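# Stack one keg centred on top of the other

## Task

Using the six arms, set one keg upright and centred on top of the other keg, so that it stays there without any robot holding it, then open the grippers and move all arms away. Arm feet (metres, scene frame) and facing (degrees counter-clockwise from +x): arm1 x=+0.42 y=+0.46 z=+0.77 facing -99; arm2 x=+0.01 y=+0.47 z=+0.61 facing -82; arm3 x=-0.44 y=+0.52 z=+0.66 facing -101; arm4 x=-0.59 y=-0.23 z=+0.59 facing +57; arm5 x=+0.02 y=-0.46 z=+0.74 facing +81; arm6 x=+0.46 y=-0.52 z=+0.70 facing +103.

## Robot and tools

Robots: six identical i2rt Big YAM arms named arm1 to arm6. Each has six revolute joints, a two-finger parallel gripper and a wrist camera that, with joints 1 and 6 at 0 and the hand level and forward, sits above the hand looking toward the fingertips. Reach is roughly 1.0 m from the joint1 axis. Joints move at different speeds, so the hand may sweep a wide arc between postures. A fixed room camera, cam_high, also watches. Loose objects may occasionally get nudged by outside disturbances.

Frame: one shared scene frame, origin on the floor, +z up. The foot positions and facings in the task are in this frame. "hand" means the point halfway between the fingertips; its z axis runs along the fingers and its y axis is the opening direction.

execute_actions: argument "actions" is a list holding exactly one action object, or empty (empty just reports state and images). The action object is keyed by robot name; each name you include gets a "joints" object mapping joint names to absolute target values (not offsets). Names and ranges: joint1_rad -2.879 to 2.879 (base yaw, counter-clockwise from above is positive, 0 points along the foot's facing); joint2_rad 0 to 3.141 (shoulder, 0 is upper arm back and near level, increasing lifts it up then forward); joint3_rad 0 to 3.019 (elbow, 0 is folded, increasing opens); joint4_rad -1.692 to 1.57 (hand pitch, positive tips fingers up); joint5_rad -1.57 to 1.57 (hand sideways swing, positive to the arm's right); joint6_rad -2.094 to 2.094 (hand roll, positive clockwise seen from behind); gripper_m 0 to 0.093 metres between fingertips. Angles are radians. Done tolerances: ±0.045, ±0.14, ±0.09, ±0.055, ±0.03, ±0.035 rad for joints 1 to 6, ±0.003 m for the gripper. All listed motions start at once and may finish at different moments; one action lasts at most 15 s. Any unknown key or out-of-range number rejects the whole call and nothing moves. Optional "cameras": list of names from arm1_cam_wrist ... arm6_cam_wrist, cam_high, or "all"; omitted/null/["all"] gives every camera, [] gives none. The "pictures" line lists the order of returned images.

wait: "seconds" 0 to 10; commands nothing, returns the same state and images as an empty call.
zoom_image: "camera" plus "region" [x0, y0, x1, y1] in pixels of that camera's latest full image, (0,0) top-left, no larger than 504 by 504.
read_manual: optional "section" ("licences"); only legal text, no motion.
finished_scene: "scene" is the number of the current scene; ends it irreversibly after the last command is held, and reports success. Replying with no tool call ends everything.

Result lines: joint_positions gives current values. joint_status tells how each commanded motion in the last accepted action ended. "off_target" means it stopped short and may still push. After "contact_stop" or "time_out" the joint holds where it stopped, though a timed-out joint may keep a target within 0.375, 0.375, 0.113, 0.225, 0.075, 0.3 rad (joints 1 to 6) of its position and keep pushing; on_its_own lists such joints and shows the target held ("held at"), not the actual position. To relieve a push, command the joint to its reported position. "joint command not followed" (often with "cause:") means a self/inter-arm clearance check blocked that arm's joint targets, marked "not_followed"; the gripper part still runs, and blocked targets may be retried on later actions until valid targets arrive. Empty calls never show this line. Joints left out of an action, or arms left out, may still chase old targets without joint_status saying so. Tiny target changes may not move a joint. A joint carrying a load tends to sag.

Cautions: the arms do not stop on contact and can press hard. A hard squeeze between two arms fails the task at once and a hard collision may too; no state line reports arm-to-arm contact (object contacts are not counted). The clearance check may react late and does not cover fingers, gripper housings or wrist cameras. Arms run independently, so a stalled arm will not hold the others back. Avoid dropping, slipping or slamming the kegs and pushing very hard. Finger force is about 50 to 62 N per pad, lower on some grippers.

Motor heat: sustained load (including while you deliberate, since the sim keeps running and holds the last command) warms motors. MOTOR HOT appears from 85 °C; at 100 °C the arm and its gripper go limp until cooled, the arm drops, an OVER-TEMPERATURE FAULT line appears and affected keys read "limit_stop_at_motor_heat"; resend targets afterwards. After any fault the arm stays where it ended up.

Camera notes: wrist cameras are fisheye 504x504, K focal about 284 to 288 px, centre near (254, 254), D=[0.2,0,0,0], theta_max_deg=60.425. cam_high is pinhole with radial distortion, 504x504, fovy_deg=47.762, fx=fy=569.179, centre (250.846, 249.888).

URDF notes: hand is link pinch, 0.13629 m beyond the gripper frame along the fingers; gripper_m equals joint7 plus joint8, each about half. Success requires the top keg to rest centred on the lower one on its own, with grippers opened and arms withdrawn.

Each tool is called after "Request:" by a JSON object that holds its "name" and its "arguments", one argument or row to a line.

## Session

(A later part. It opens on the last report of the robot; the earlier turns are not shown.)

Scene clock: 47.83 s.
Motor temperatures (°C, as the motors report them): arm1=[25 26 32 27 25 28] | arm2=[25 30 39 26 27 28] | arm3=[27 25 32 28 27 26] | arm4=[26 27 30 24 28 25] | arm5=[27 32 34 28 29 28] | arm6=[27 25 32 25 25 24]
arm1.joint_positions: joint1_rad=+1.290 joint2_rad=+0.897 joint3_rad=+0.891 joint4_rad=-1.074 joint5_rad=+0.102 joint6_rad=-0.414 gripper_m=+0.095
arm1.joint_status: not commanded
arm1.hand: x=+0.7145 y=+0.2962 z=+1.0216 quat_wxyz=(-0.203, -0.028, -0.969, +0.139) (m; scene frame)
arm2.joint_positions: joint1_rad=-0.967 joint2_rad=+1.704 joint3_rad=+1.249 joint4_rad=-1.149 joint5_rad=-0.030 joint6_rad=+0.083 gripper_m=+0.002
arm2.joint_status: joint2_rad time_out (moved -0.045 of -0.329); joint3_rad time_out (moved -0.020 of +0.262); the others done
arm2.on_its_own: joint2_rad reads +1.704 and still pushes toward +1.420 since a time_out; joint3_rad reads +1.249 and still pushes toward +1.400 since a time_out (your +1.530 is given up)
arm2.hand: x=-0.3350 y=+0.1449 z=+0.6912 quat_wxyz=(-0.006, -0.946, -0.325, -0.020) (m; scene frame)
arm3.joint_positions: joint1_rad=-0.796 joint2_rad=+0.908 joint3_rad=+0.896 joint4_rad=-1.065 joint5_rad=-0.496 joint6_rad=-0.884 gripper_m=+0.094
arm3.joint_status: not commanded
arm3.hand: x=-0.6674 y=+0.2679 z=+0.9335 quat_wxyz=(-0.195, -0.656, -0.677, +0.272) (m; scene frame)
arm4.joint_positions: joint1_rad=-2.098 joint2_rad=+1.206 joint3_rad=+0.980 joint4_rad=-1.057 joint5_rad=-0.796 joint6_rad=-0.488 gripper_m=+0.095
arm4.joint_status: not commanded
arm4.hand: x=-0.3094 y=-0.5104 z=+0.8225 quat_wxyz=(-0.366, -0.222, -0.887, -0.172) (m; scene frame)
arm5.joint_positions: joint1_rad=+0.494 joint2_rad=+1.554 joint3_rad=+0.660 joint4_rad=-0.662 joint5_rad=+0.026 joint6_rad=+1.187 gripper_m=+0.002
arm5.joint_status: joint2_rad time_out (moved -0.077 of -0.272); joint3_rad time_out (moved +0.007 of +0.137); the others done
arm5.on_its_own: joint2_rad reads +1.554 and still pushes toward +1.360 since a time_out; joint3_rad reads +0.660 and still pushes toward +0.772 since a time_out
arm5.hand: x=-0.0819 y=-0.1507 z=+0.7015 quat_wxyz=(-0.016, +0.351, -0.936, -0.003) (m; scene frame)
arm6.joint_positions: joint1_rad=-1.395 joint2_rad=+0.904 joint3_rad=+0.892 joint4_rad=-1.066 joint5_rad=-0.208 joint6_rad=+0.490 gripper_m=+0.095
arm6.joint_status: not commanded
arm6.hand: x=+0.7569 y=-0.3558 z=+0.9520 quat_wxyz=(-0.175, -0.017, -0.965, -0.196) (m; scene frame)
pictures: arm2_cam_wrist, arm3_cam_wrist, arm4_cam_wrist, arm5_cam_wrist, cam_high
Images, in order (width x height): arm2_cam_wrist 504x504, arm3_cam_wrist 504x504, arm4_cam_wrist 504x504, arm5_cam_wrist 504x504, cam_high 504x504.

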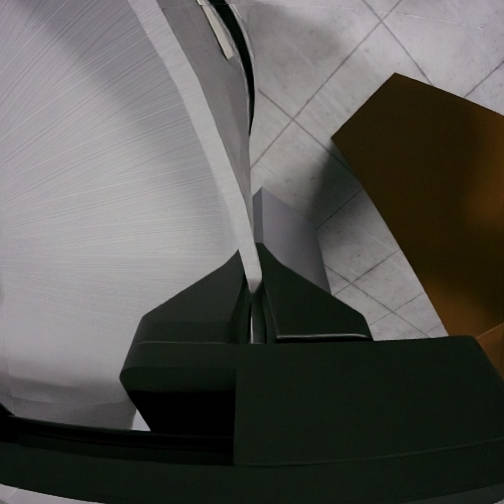

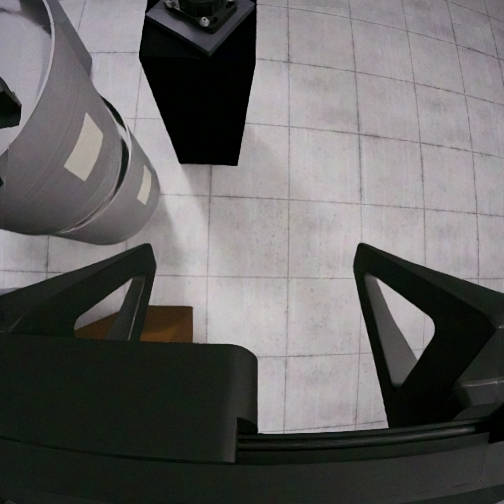

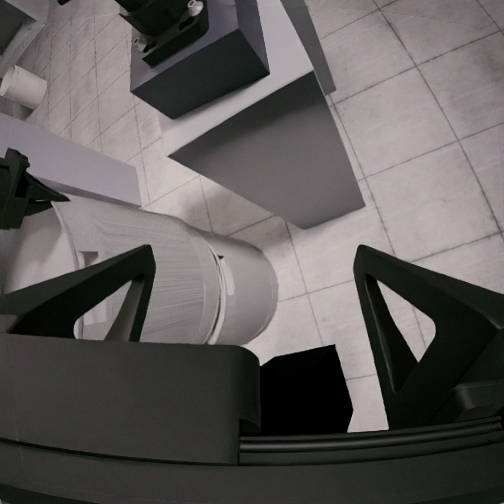

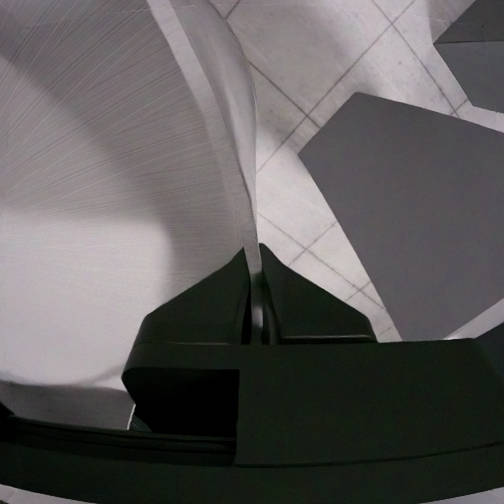

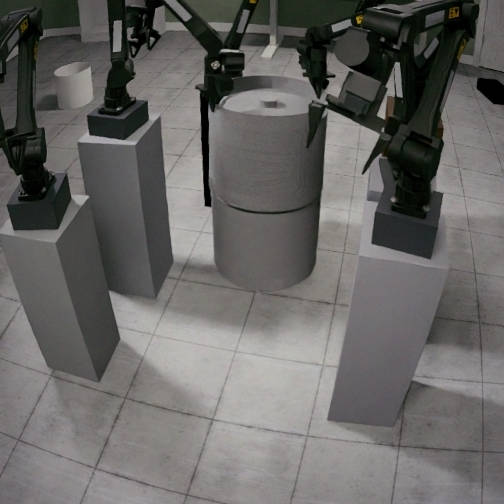

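Request:
{"name": "execute_actions", "arguments": {
  "actions": [
    {"arm2":{"joints":{"joint1_rad":-0.972,"joint6_rad":0.1,"joint4_rad":-1.14}},"arm5":{"joints":{"joint1_rad":0.56,"joint6_rad":1.26,"joint2_rad":1.39,"joint4_rad":-0.66}}}
  ],
  "cameras": ["arm2_cam_wrist","arm5_cam_wrist","cam_high","arm3_cam_wrist","arm4_cam_wrist"]
}}

Request:
{"name": "zoom_image", "arguments": {
  "camera": "cam_high",
  "region": [180,130,340,250]
}}

Request:
{"name": "zoom_image", "arguments": {
  "camera": "arm4_cam_wrist",
  "region": [140,200,290,350]
}}

Scene clock: 50.37 s.
Motor temperatures (°C, as the motors report them): arm1=[25 26 32 27 25 28] | arm2=[25 30 40 26 27 28] | arm3=[27 25 32 28 27 26] | arm4=[26 27 30 24 28 25] | arm5=[27 32 34 28 29 28] | arm6=[27 25 32 25 25 24]
arm1.joint_positions: joint1_rad=+1.290 joint2_rad=+0.897 joint3_rad=+0.891 joint4_rad=-1.074 joint5_rad=+0.102 joint6_rad=-0.414 gripper_m=+0.095
arm1.joint_status: not commanded
arm1.hand: x=+0.7145 y=+0.2962 z=+1.0216 quat_wxyz=(-0.203, -0.028, -0.969, +0.139) (m; scene frame)
arm2.joint_positions: joint1_rad=-0.978 joint2_rad=+1.704 joint3_rad=+1.244 joint4_rad=-1.122 joint5_rad=-0.027 joint6_rad=+0.107 gripper_m=+0.002
arm2.joint_status: all done
arm2.on_its_own: joint2_rad reads +1.704 and still pushes toward +1.420 since a time_out; joint3_rad reads +1.244 and still pushes toward +1.400 since a time_out (your +1.530 is given up)
arm2.hand: x=-0.3424 y=+0.1459 z=+0.6895 quat_wxyz=(-0.010, -0.951, -0.308, -0.009) (m; scene frame)
arm3.joint_positions: joint1_rad=-0.796 joint2_rad=+0.908 joint3_rad=+0.896 joint4_rad=-1.065 joint5_rad=-0.496 joint6_rad=-0.884 gripper_m=+0.094
arm3.joint_status: not commanded
arm3.hand: x=-0.6674 y=+0.2679 z=+0.9335 quat_wxyz=(-0.195, -0.656, -0.677, +0.272) (m; scene frame)
arm4.joint_positions: joint1_rad=-2.098 joint2_rad=+1.206 joint3_rad=+0.980 joint4_rad=-1.057 joint5_rad=-0.796 joint6_rad=-0.488 gripper_m=+0.095
arm4.joint_status: not commanded
arm4.hand: x=-0.3094 y=-0.5104 z=+0.8225 quat_wxyz=(-0.366, -0.222, -0.887, -0.172) (m; scene frame)
arm5.joint_positions: joint1_rad=+0.546 joint2_rad=+1.564 joint3_rad=+0.659 joint4_rad=-0.655 joint5_rad=+0.018 joint6_rad=+1.271 gripper_m=+0.002
arm5.joint_status: joint2_rad time_out (moved +0.010 of -0.164); the others done
arm5.on_its_own: joint2_rad reads +1.564 and still pushes toward +1.390 since a time_out; joint3_rad reads +0.659 and still pushes toward +0.772 since a time_out
arm5.hand: x=-0.0991 y=-0.1570 z=+0.6984 quat_wxyz=(-0.011, +0.336, -0.942, -0.002) (m; scene frame)
arm6.joint_positions: joint1_rad=-1.395 joint2_rad=+0.904 joint3_rad=+0.892 joint4_rad=-1.066 joint5_rad=-0.208 joint6_rad=+0.490 gripper_m=+0.095
arm6.joint_status: not commanded
arm6.hand: x=+0.7569 y=-0.3558 z=+0.9520 quat_wxyz=(-0.175, -0.017, -0.965, -0.196) (m; scene frame)
pictures: arm2_cam_wrist, arm3_cam_wrist, arm4_cam_wrist, arm5_cam_wrist, cam_high
Images, in order (width x height): arm2_cam_wrist 504x504, arm3_cam_wrist 504x504, arm4_cam_wrist 504x504, arm5_cam_wrist 504x504, cam_high 504x504.

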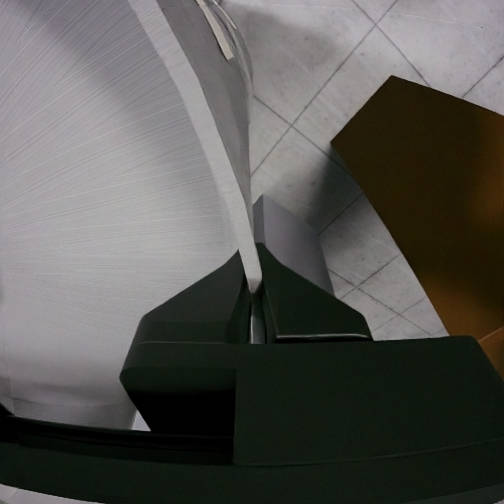

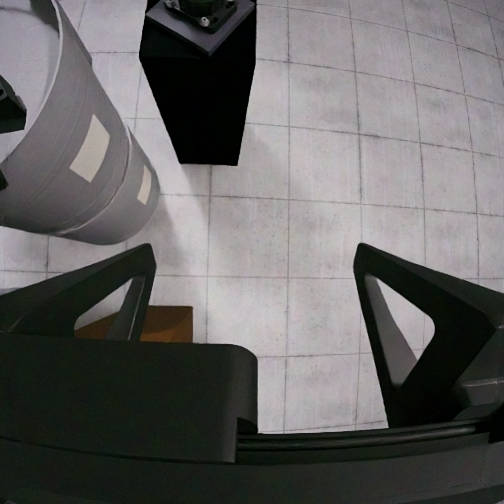

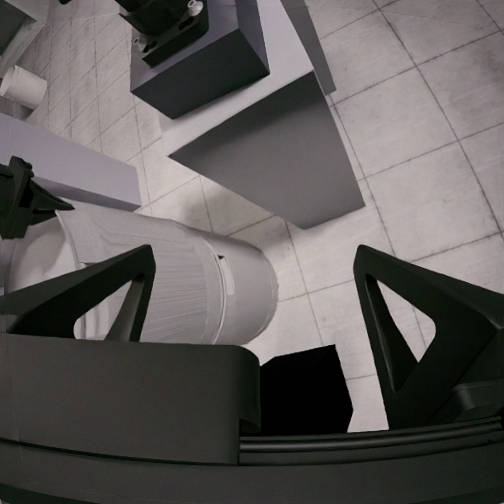

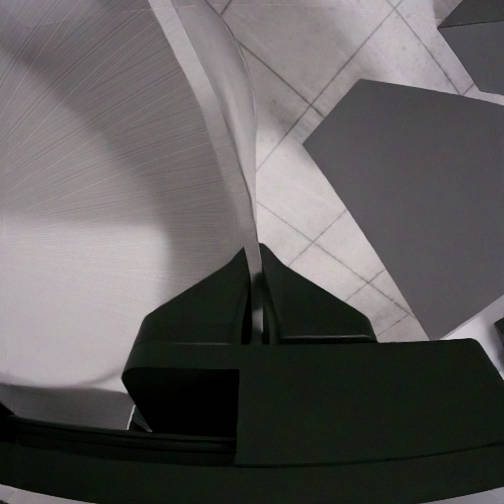

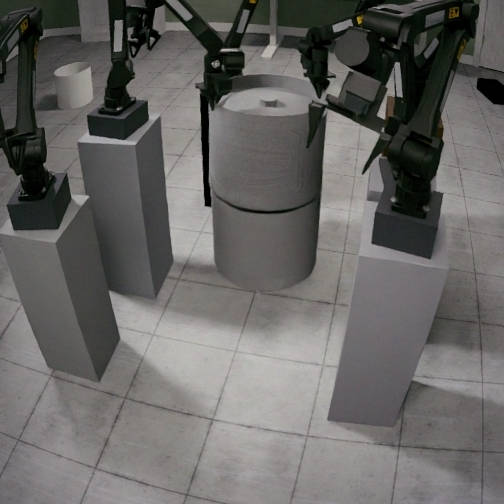

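Region (180, 130, 340, 250) of cam_high's 504x504 image, scaled by 3.150, with more detail than that image has; it fills the top 378 rows of this view, and the rest is white.

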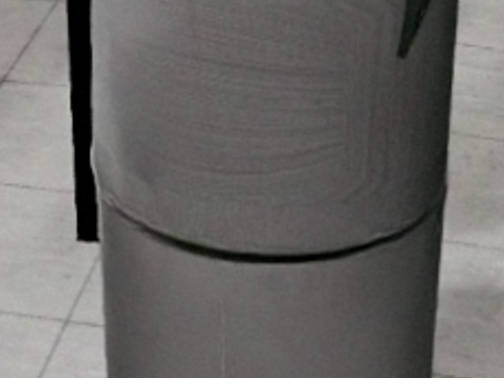

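Region (140, 200, 290, 350) of arm4_cam_wrist's 504x504 image, scaled by 3.360, with more detail than that image has.

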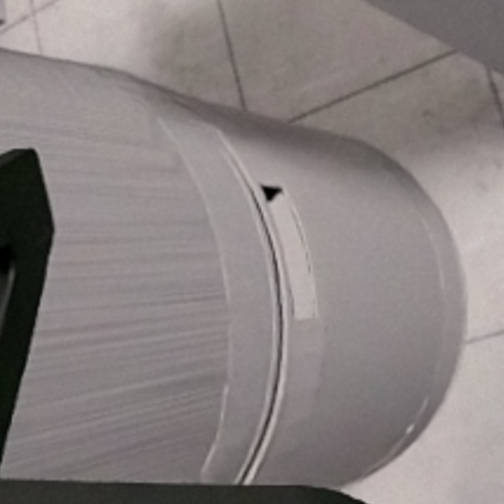

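Well centred now.

Request:
{"name": "execute_actions", "arguments": {
  "actions": [
    {"arm2":{"joints":{"joint2_rad":1.71,"joint3_rad":1.27,"joint4_rad":-1.10}},"arm5":{"joints":{"joint3_rad":0.68,"joint2_rad":1.59,"joint4_rad":-0.62}}}
  ],
  "cameras": ["arm2_cam_wrist","arm5_cam_wrist","arm4_cam_wrist","cam_high"]
}}

Request:
{"name": "execute_actions", "arguments": {
  "actions": [
    {"arm2":{"joints":{"gripper_m":0.07}},"arm5":{"joints":{"gripper_m":0.07}}}
  ],
  "cameras": ["arm2_cam_wrist","arm5_cam_wrist"]
}}

Request:
{"name": "execute_actions", "arguments": {
  "actions": [
    {"arm2":{"joints":{"joint2_rad":1.3}},"arm5":{"joints":{"joint2_rad":1.05,"joint4_rad":-1.03}}}
  ],
  "cameras": ["cam_high","arm3_cam_wrist","arm4_cam_wrist"]
}}

Scene clock: 51.73 s.
Motor temperatures (°C, as the motors report them): arm1=[25 26 32 27 25 28] | arm2=[25 31 40 26 27 28] | arm3=[27 25 32 28 27 26] | arm4=[26 27 30 24 28 25] | arm5=[27 32 34 28 29 28] | arm6=[27 25 32 25 25 24]
arm1.joint_positions: joint1_rad=+1.290 joint2_rad=+0.897 joint3_rad=+0.891 joint4_rad=-1.074 joint5_rad=+0.102 joint6_rad=-0.414 gripper_m=+0.095
arm1.joint_status: not commanded
arm1.hand: x=+0.7145 y=+0.2962 z=+1.0216 quat_wxyz=(-0.203, -0.028, -0.969, +0.139) (m; scene frame)
arm2.joint_positions: joint1_rad=-0.953 joint2_rad=+1.704 joint3_rad=+1.207 joint4_rad=-1.106 joint5_rad=-0.017 joint6_rad=+0.136 gripper_m=+0.002
arm2.joint_status: all done
arm2.hand: x=-0.3271 y=+0.1467 z=+0.6766 quat_wxyz=(+0.000, -0.952, -0.306, -0.017) (m; scene frame)
arm3.joint_positions: joint1_rad=-0.796 joint2_rad=+0.908 joint3_rad=+0.896 joint4_rad=-1.065 joint5_rad=-0.496 joint6_rad=-0.884 gripper_m=+0.094
arm3.joint_status: not commanded
arm3.hand: x=-0.6674 y=+0.2679 z=+0.9335 quat_wxyz=(-0.195, -0.656, -0.677, +0.272) (m; scene frame)
arm4.joint_positions: joint1_rad=-2.098 joint2_rad=+1.206 joint3_rad=+0.980 joint4_rad=-1.057 joint5_rad=-0.796 joint6_rad=-0.488 gripper_m=+0.095
arm4.joint_status: not commanded
arm4.hand: x=-0.3094 y=-0.5104 z=+0.8225 quat_wxyz=(-0.366, -0.222, -0.887, -0.172) (m; scene frame)
arm5.joint_positions: joint1_rad=+0.529 joint2_rad=+1.617 joint3_rad=+0.634 joint4_rad=-0.610 joint5_rad=+0.030 joint6_rad=+1.267 gripper_m=+0.003
arm5.joint_status: all done
arm5.hand: x=-0.0876 y=-0.1658 z=+0.6773 quat_wxyz=(-0.018, +0.330, -0.944, +0.014) (m; scene frame)
arm6.joint_positions: joint1_rad=-1.395 joint2_rad=+0.904 joint3_rad=+0.892 joint4_rad=-1.066 joint5_rad=-0.208 joint6_rad=+0.490 gripper_m=+0.095
arm6.joint_status: not commanded
arm6.hand: x=+0.7569 y=-0.3558 z=+0.9520 quat_wxyz=(-0.175, -0.017, -0.965, -0.196) (m; scene frame)
pictures: arm2_cam_wrist, arm4_cam_wrist, arm5_cam_wrist, cam_high
Images, in order (width x height): arm2_cam_wrist 504x504, arm4_cam_wrist 504x504, arm5_cam_wrist 504x504, cam_high 504x504.

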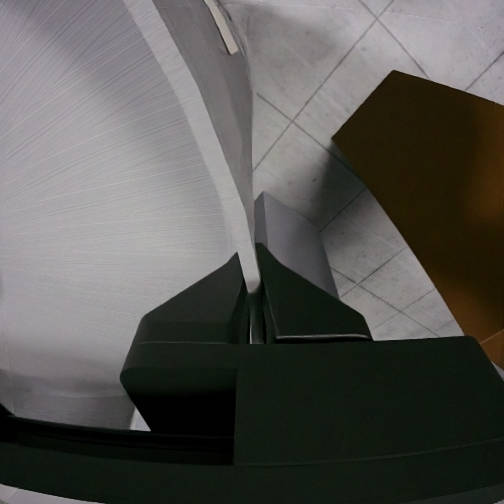

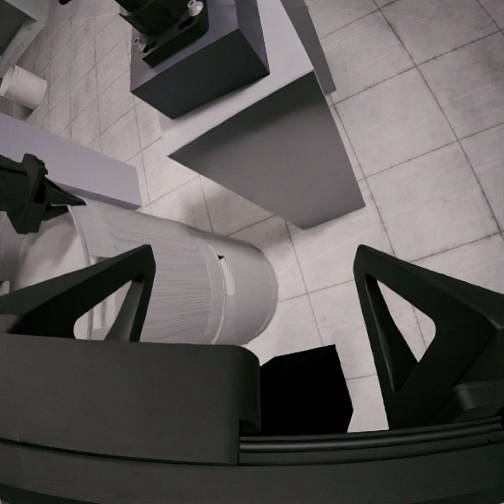

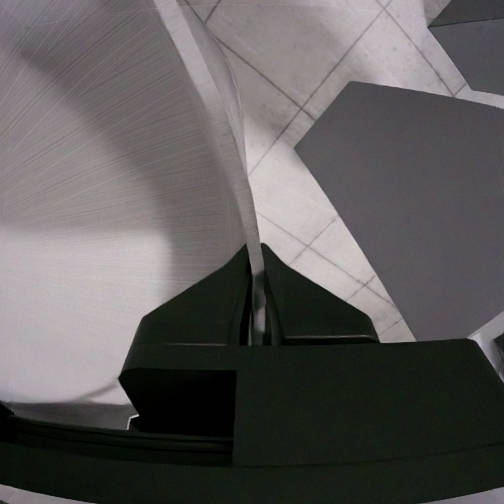

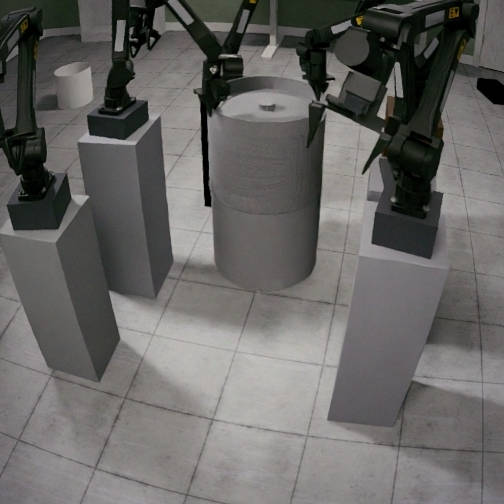

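Scene clock: 52.40 s.
Motor temperatures (°C, as the motors report them): arm1=[25 26 32 27 25 28] | arm2=[25 30 40 26 27 28] | arm3=[27 25 32 28 27 26] | arm4=[26 27 30 24 28 25] | arm5=[27 32 34 28 29 28] | arm6=[27 25 32 25 25 24]
arm1.joint_positions: joint1_rad=+1.290 joint2_rad=+0.897 joint3_rad=+0.891 joint4_rad=-1.074 joint5_rad=+0.102 joint6_rad=-0.414 gripper_m=+0.095
arm1.joint_status: not commanded
arm1.hand: x=+0.7145 y=+0.2962 z=+1.0216 quat_wxyz=(-0.203, -0.028, -0.969, +0.139) (m; scene frame)
arm2.joint_positions: joint1_rad=-0.964 joint2_rad=+1.707 joint3_rad=+1.226 joint4_rad=-1.107 joint5_rad=-0.003 joint6_rad=+0.112 gripper_m=+0.070
arm2.joint_status: all done
arm2.hand: x=-0.3378 y=+0.1470 z=+0.6816 quat_wxyz=(+0.003, -0.950, -0.312, -0.007) (m; scene frame)
arm3.joint_positions: joint1_rad=-0.796 joint2_rad=+0.908 joint3_rad=+0.896 joint4_rad=-1.065 joint5_rad=-0.496 joint6_rad=-0.884 gripper_m=+0.094
arm3.joint_status: not commanded
arm3.hand: x=-0.6674 y=+0.2679 z=+0.9335 quat_wxyz=(-0.195, -0.656, -0.677, +0.272) (m; scene frame)
arm4.joint_positions: joint1_rad=-2.098 joint2_rad=+1.206 joint3_rad=+0.980 joint4_rad=-1.057 joint5_rad=-0.796 joint6_rad=-0.488 gripper_m=+0.095
arm4.joint_status: not commanded
arm4.hand: x=-0.3094 y=-0.5104 z=+0.8225 quat_wxyz=(-0.366, -0.222, -0.887, -0.172) (m; scene frame)
arm5.joint_positions: joint1_rad=+0.549 joint2_rad=+1.601 joint3_rad=+0.650 joint4_rad=-0.613 joint5_rad=+0.031 joint6_rad=+1.267 gripper_m=+0.070
arm5.joint_status: all done
arm5.hand: x=-0.0975 y=-0.1580 z=+0.6851 quat_wxyz=(-0.018, +0.340, -0.940, +0.000) (m; scene frame)
arm6.joint_positions: joint1_rad=-1.395 joint2_rad=+0.904 joint3_rad=+0.892 joint4_rad=-1.066 joint5_rad=-0.208 joint6_rad=+0.490 gripper_m=+0.095
arm6.joint_status: not commanded
arm6.hand: x=+0.7569 y=-0.3558 z=+0.9520 quat_wxyz=(-0.175, -0.017, -0.965, -0.196) (m; scene frame)
pictures: arm2_cam_wrist, arm5_cam_wrist
Images, in order (width x height): arm2_cam_wrist 504x504, arm5_cam_wrist 504x504.

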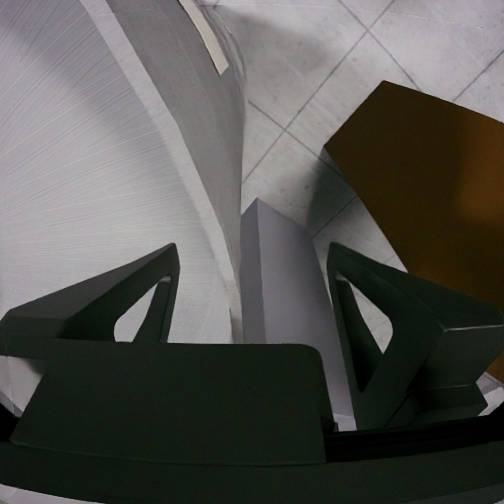

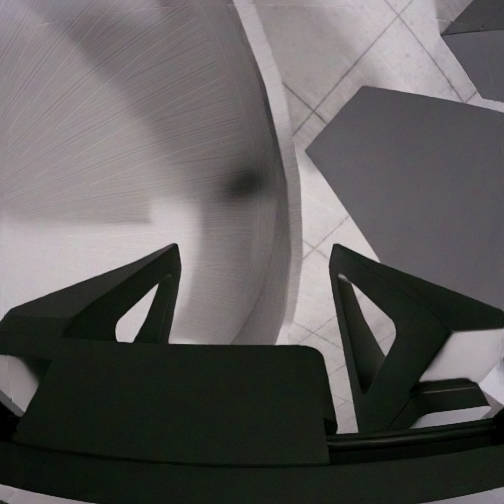

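Scene clock: 53.77 s.
Motor temperatures (°C, as the motors report them): arm1=[25 26 32 27 25 28] | arm2=[25 30 39 26 27 28] | arm3=[27 25 32 28 27 26] | arm4=[26 27 30 24 28 25] | arm5=[27 32 34 28 29 28] | arm6=[27 25 32 25 25 24]
arm1.joint_positions: joint1_rad=+1.290 joint2_rad=+0.897 joint3_rad=+0.891 joint4_rad=-1.074 joint5_rad=+0.102 joint6_rad=-0.414 gripper_m=+0.095
arm1.joint_status: not commanded
arm1.hand: x=+0.7145 y=+0.2962 z=+1.0216 quat_wxyz=(-0.203, -0.028, -0.969, +0.139) (m; scene frame)
arm2.joint_positions: joint1_rad=-0.964 joint2_rad=+1.305 joint3_rad=+1.242 joint4_rad=-1.107 joint5_rad=-0.003 joint6_rad=+0.112 gripper_m=+0.070
arm2.joint_status: all done
arm2.hand: x=-0.3299 y=+0.1536 z=+0.8712 quat_wxyz=(-0.083, -0.930, -0.307, +0.182) (m; scene frame)
arm3.joint_positions: joint1_rad=-0.796 joint2_rad=+0.908 joint3_rad=+0.896 joint4_rad=-1.065 joint5_rad=-0.496 joint6_rad=-0.884 gripper_m=+0.094
arm3.joint_status: not commanded
arm3.hand: x=-0.6674 y=+0.2679 z=+0.9335 quat_wxyz=(-0.195, -0.656, -0.677, +0.272) (m; scene frame)
arm4.joint_positions: joint1_rad=-2.098 joint2_rad=+1.206 joint3_rad=+0.980 joint4_rad=-1.057 joint5_rad=-0.796 joint6_rad=-0.488 gripper_m=+0.095
arm4.joint_status: not commanded
arm4.hand: x=-0.3094 y=-0.5104 z=+0.8225 quat_wxyz=(-0.366, -0.222, -0.887, -0.172) (m; scene frame)
arm5.joint_positions: joint1_rad=+0.549 joint2_rad=+1.047 joint3_rad=+0.650 joint4_rad=-1.017 joint5_rad=+0.031 joint6_rad=+1.267 gripper_m=+0.070
arm5.joint_status: all done
arm5.hand: x=-0.0824 y=-0.1967 z=+0.8372 quat_wxyz=(-0.014, +0.338, -0.938, -0.075) (m; scene frame)
arm6.joint_positions: joint1_rad=-1.395 joint2_rad=+0.904 joint3_rad=+0.892 joint4_rad=-1.066 joint5_rad=-0.208 joint6_rad=+0.490 gripper_m=+0.095
arm6.joint_status: not commanded
arm6.hand: x=+0.7569 y=-0.3558 z=+0.9520 quat_wxyz=(-0.175, -0.017, -0.965, -0.196) (m; scene frame)
pictures: arm3_cam_wrist, arm4_cam_wrist, cam_high
Images, in order (width x height): arm3_cam_wrist 504x504, arm4_cam_wrist 504x504, cam_high 504x504.

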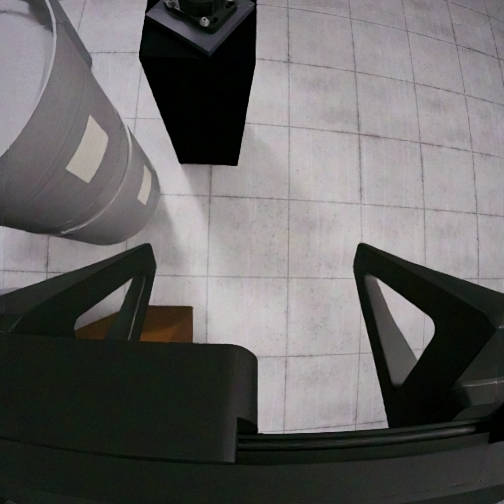

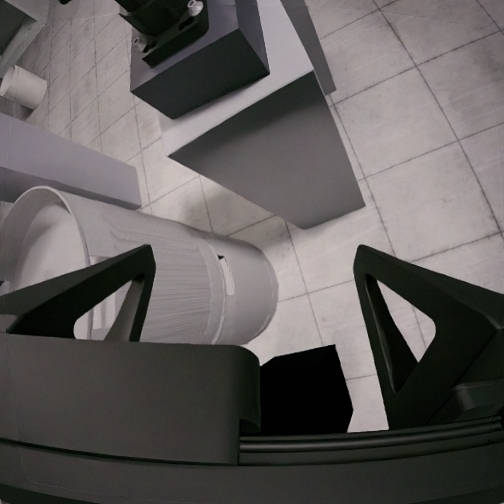

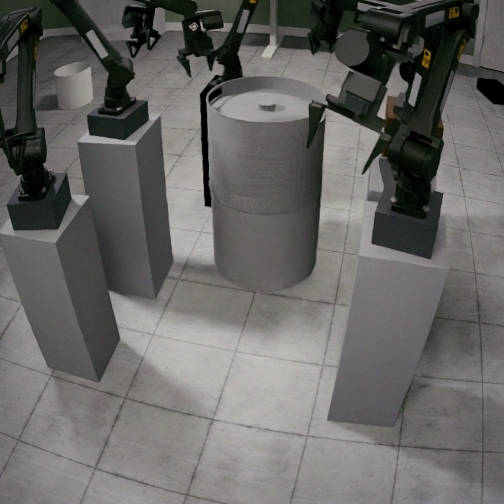

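Request:
{"name": "finished_scene", "arguments": {
  "scene": 2
}}

The scene is finished: the task was done.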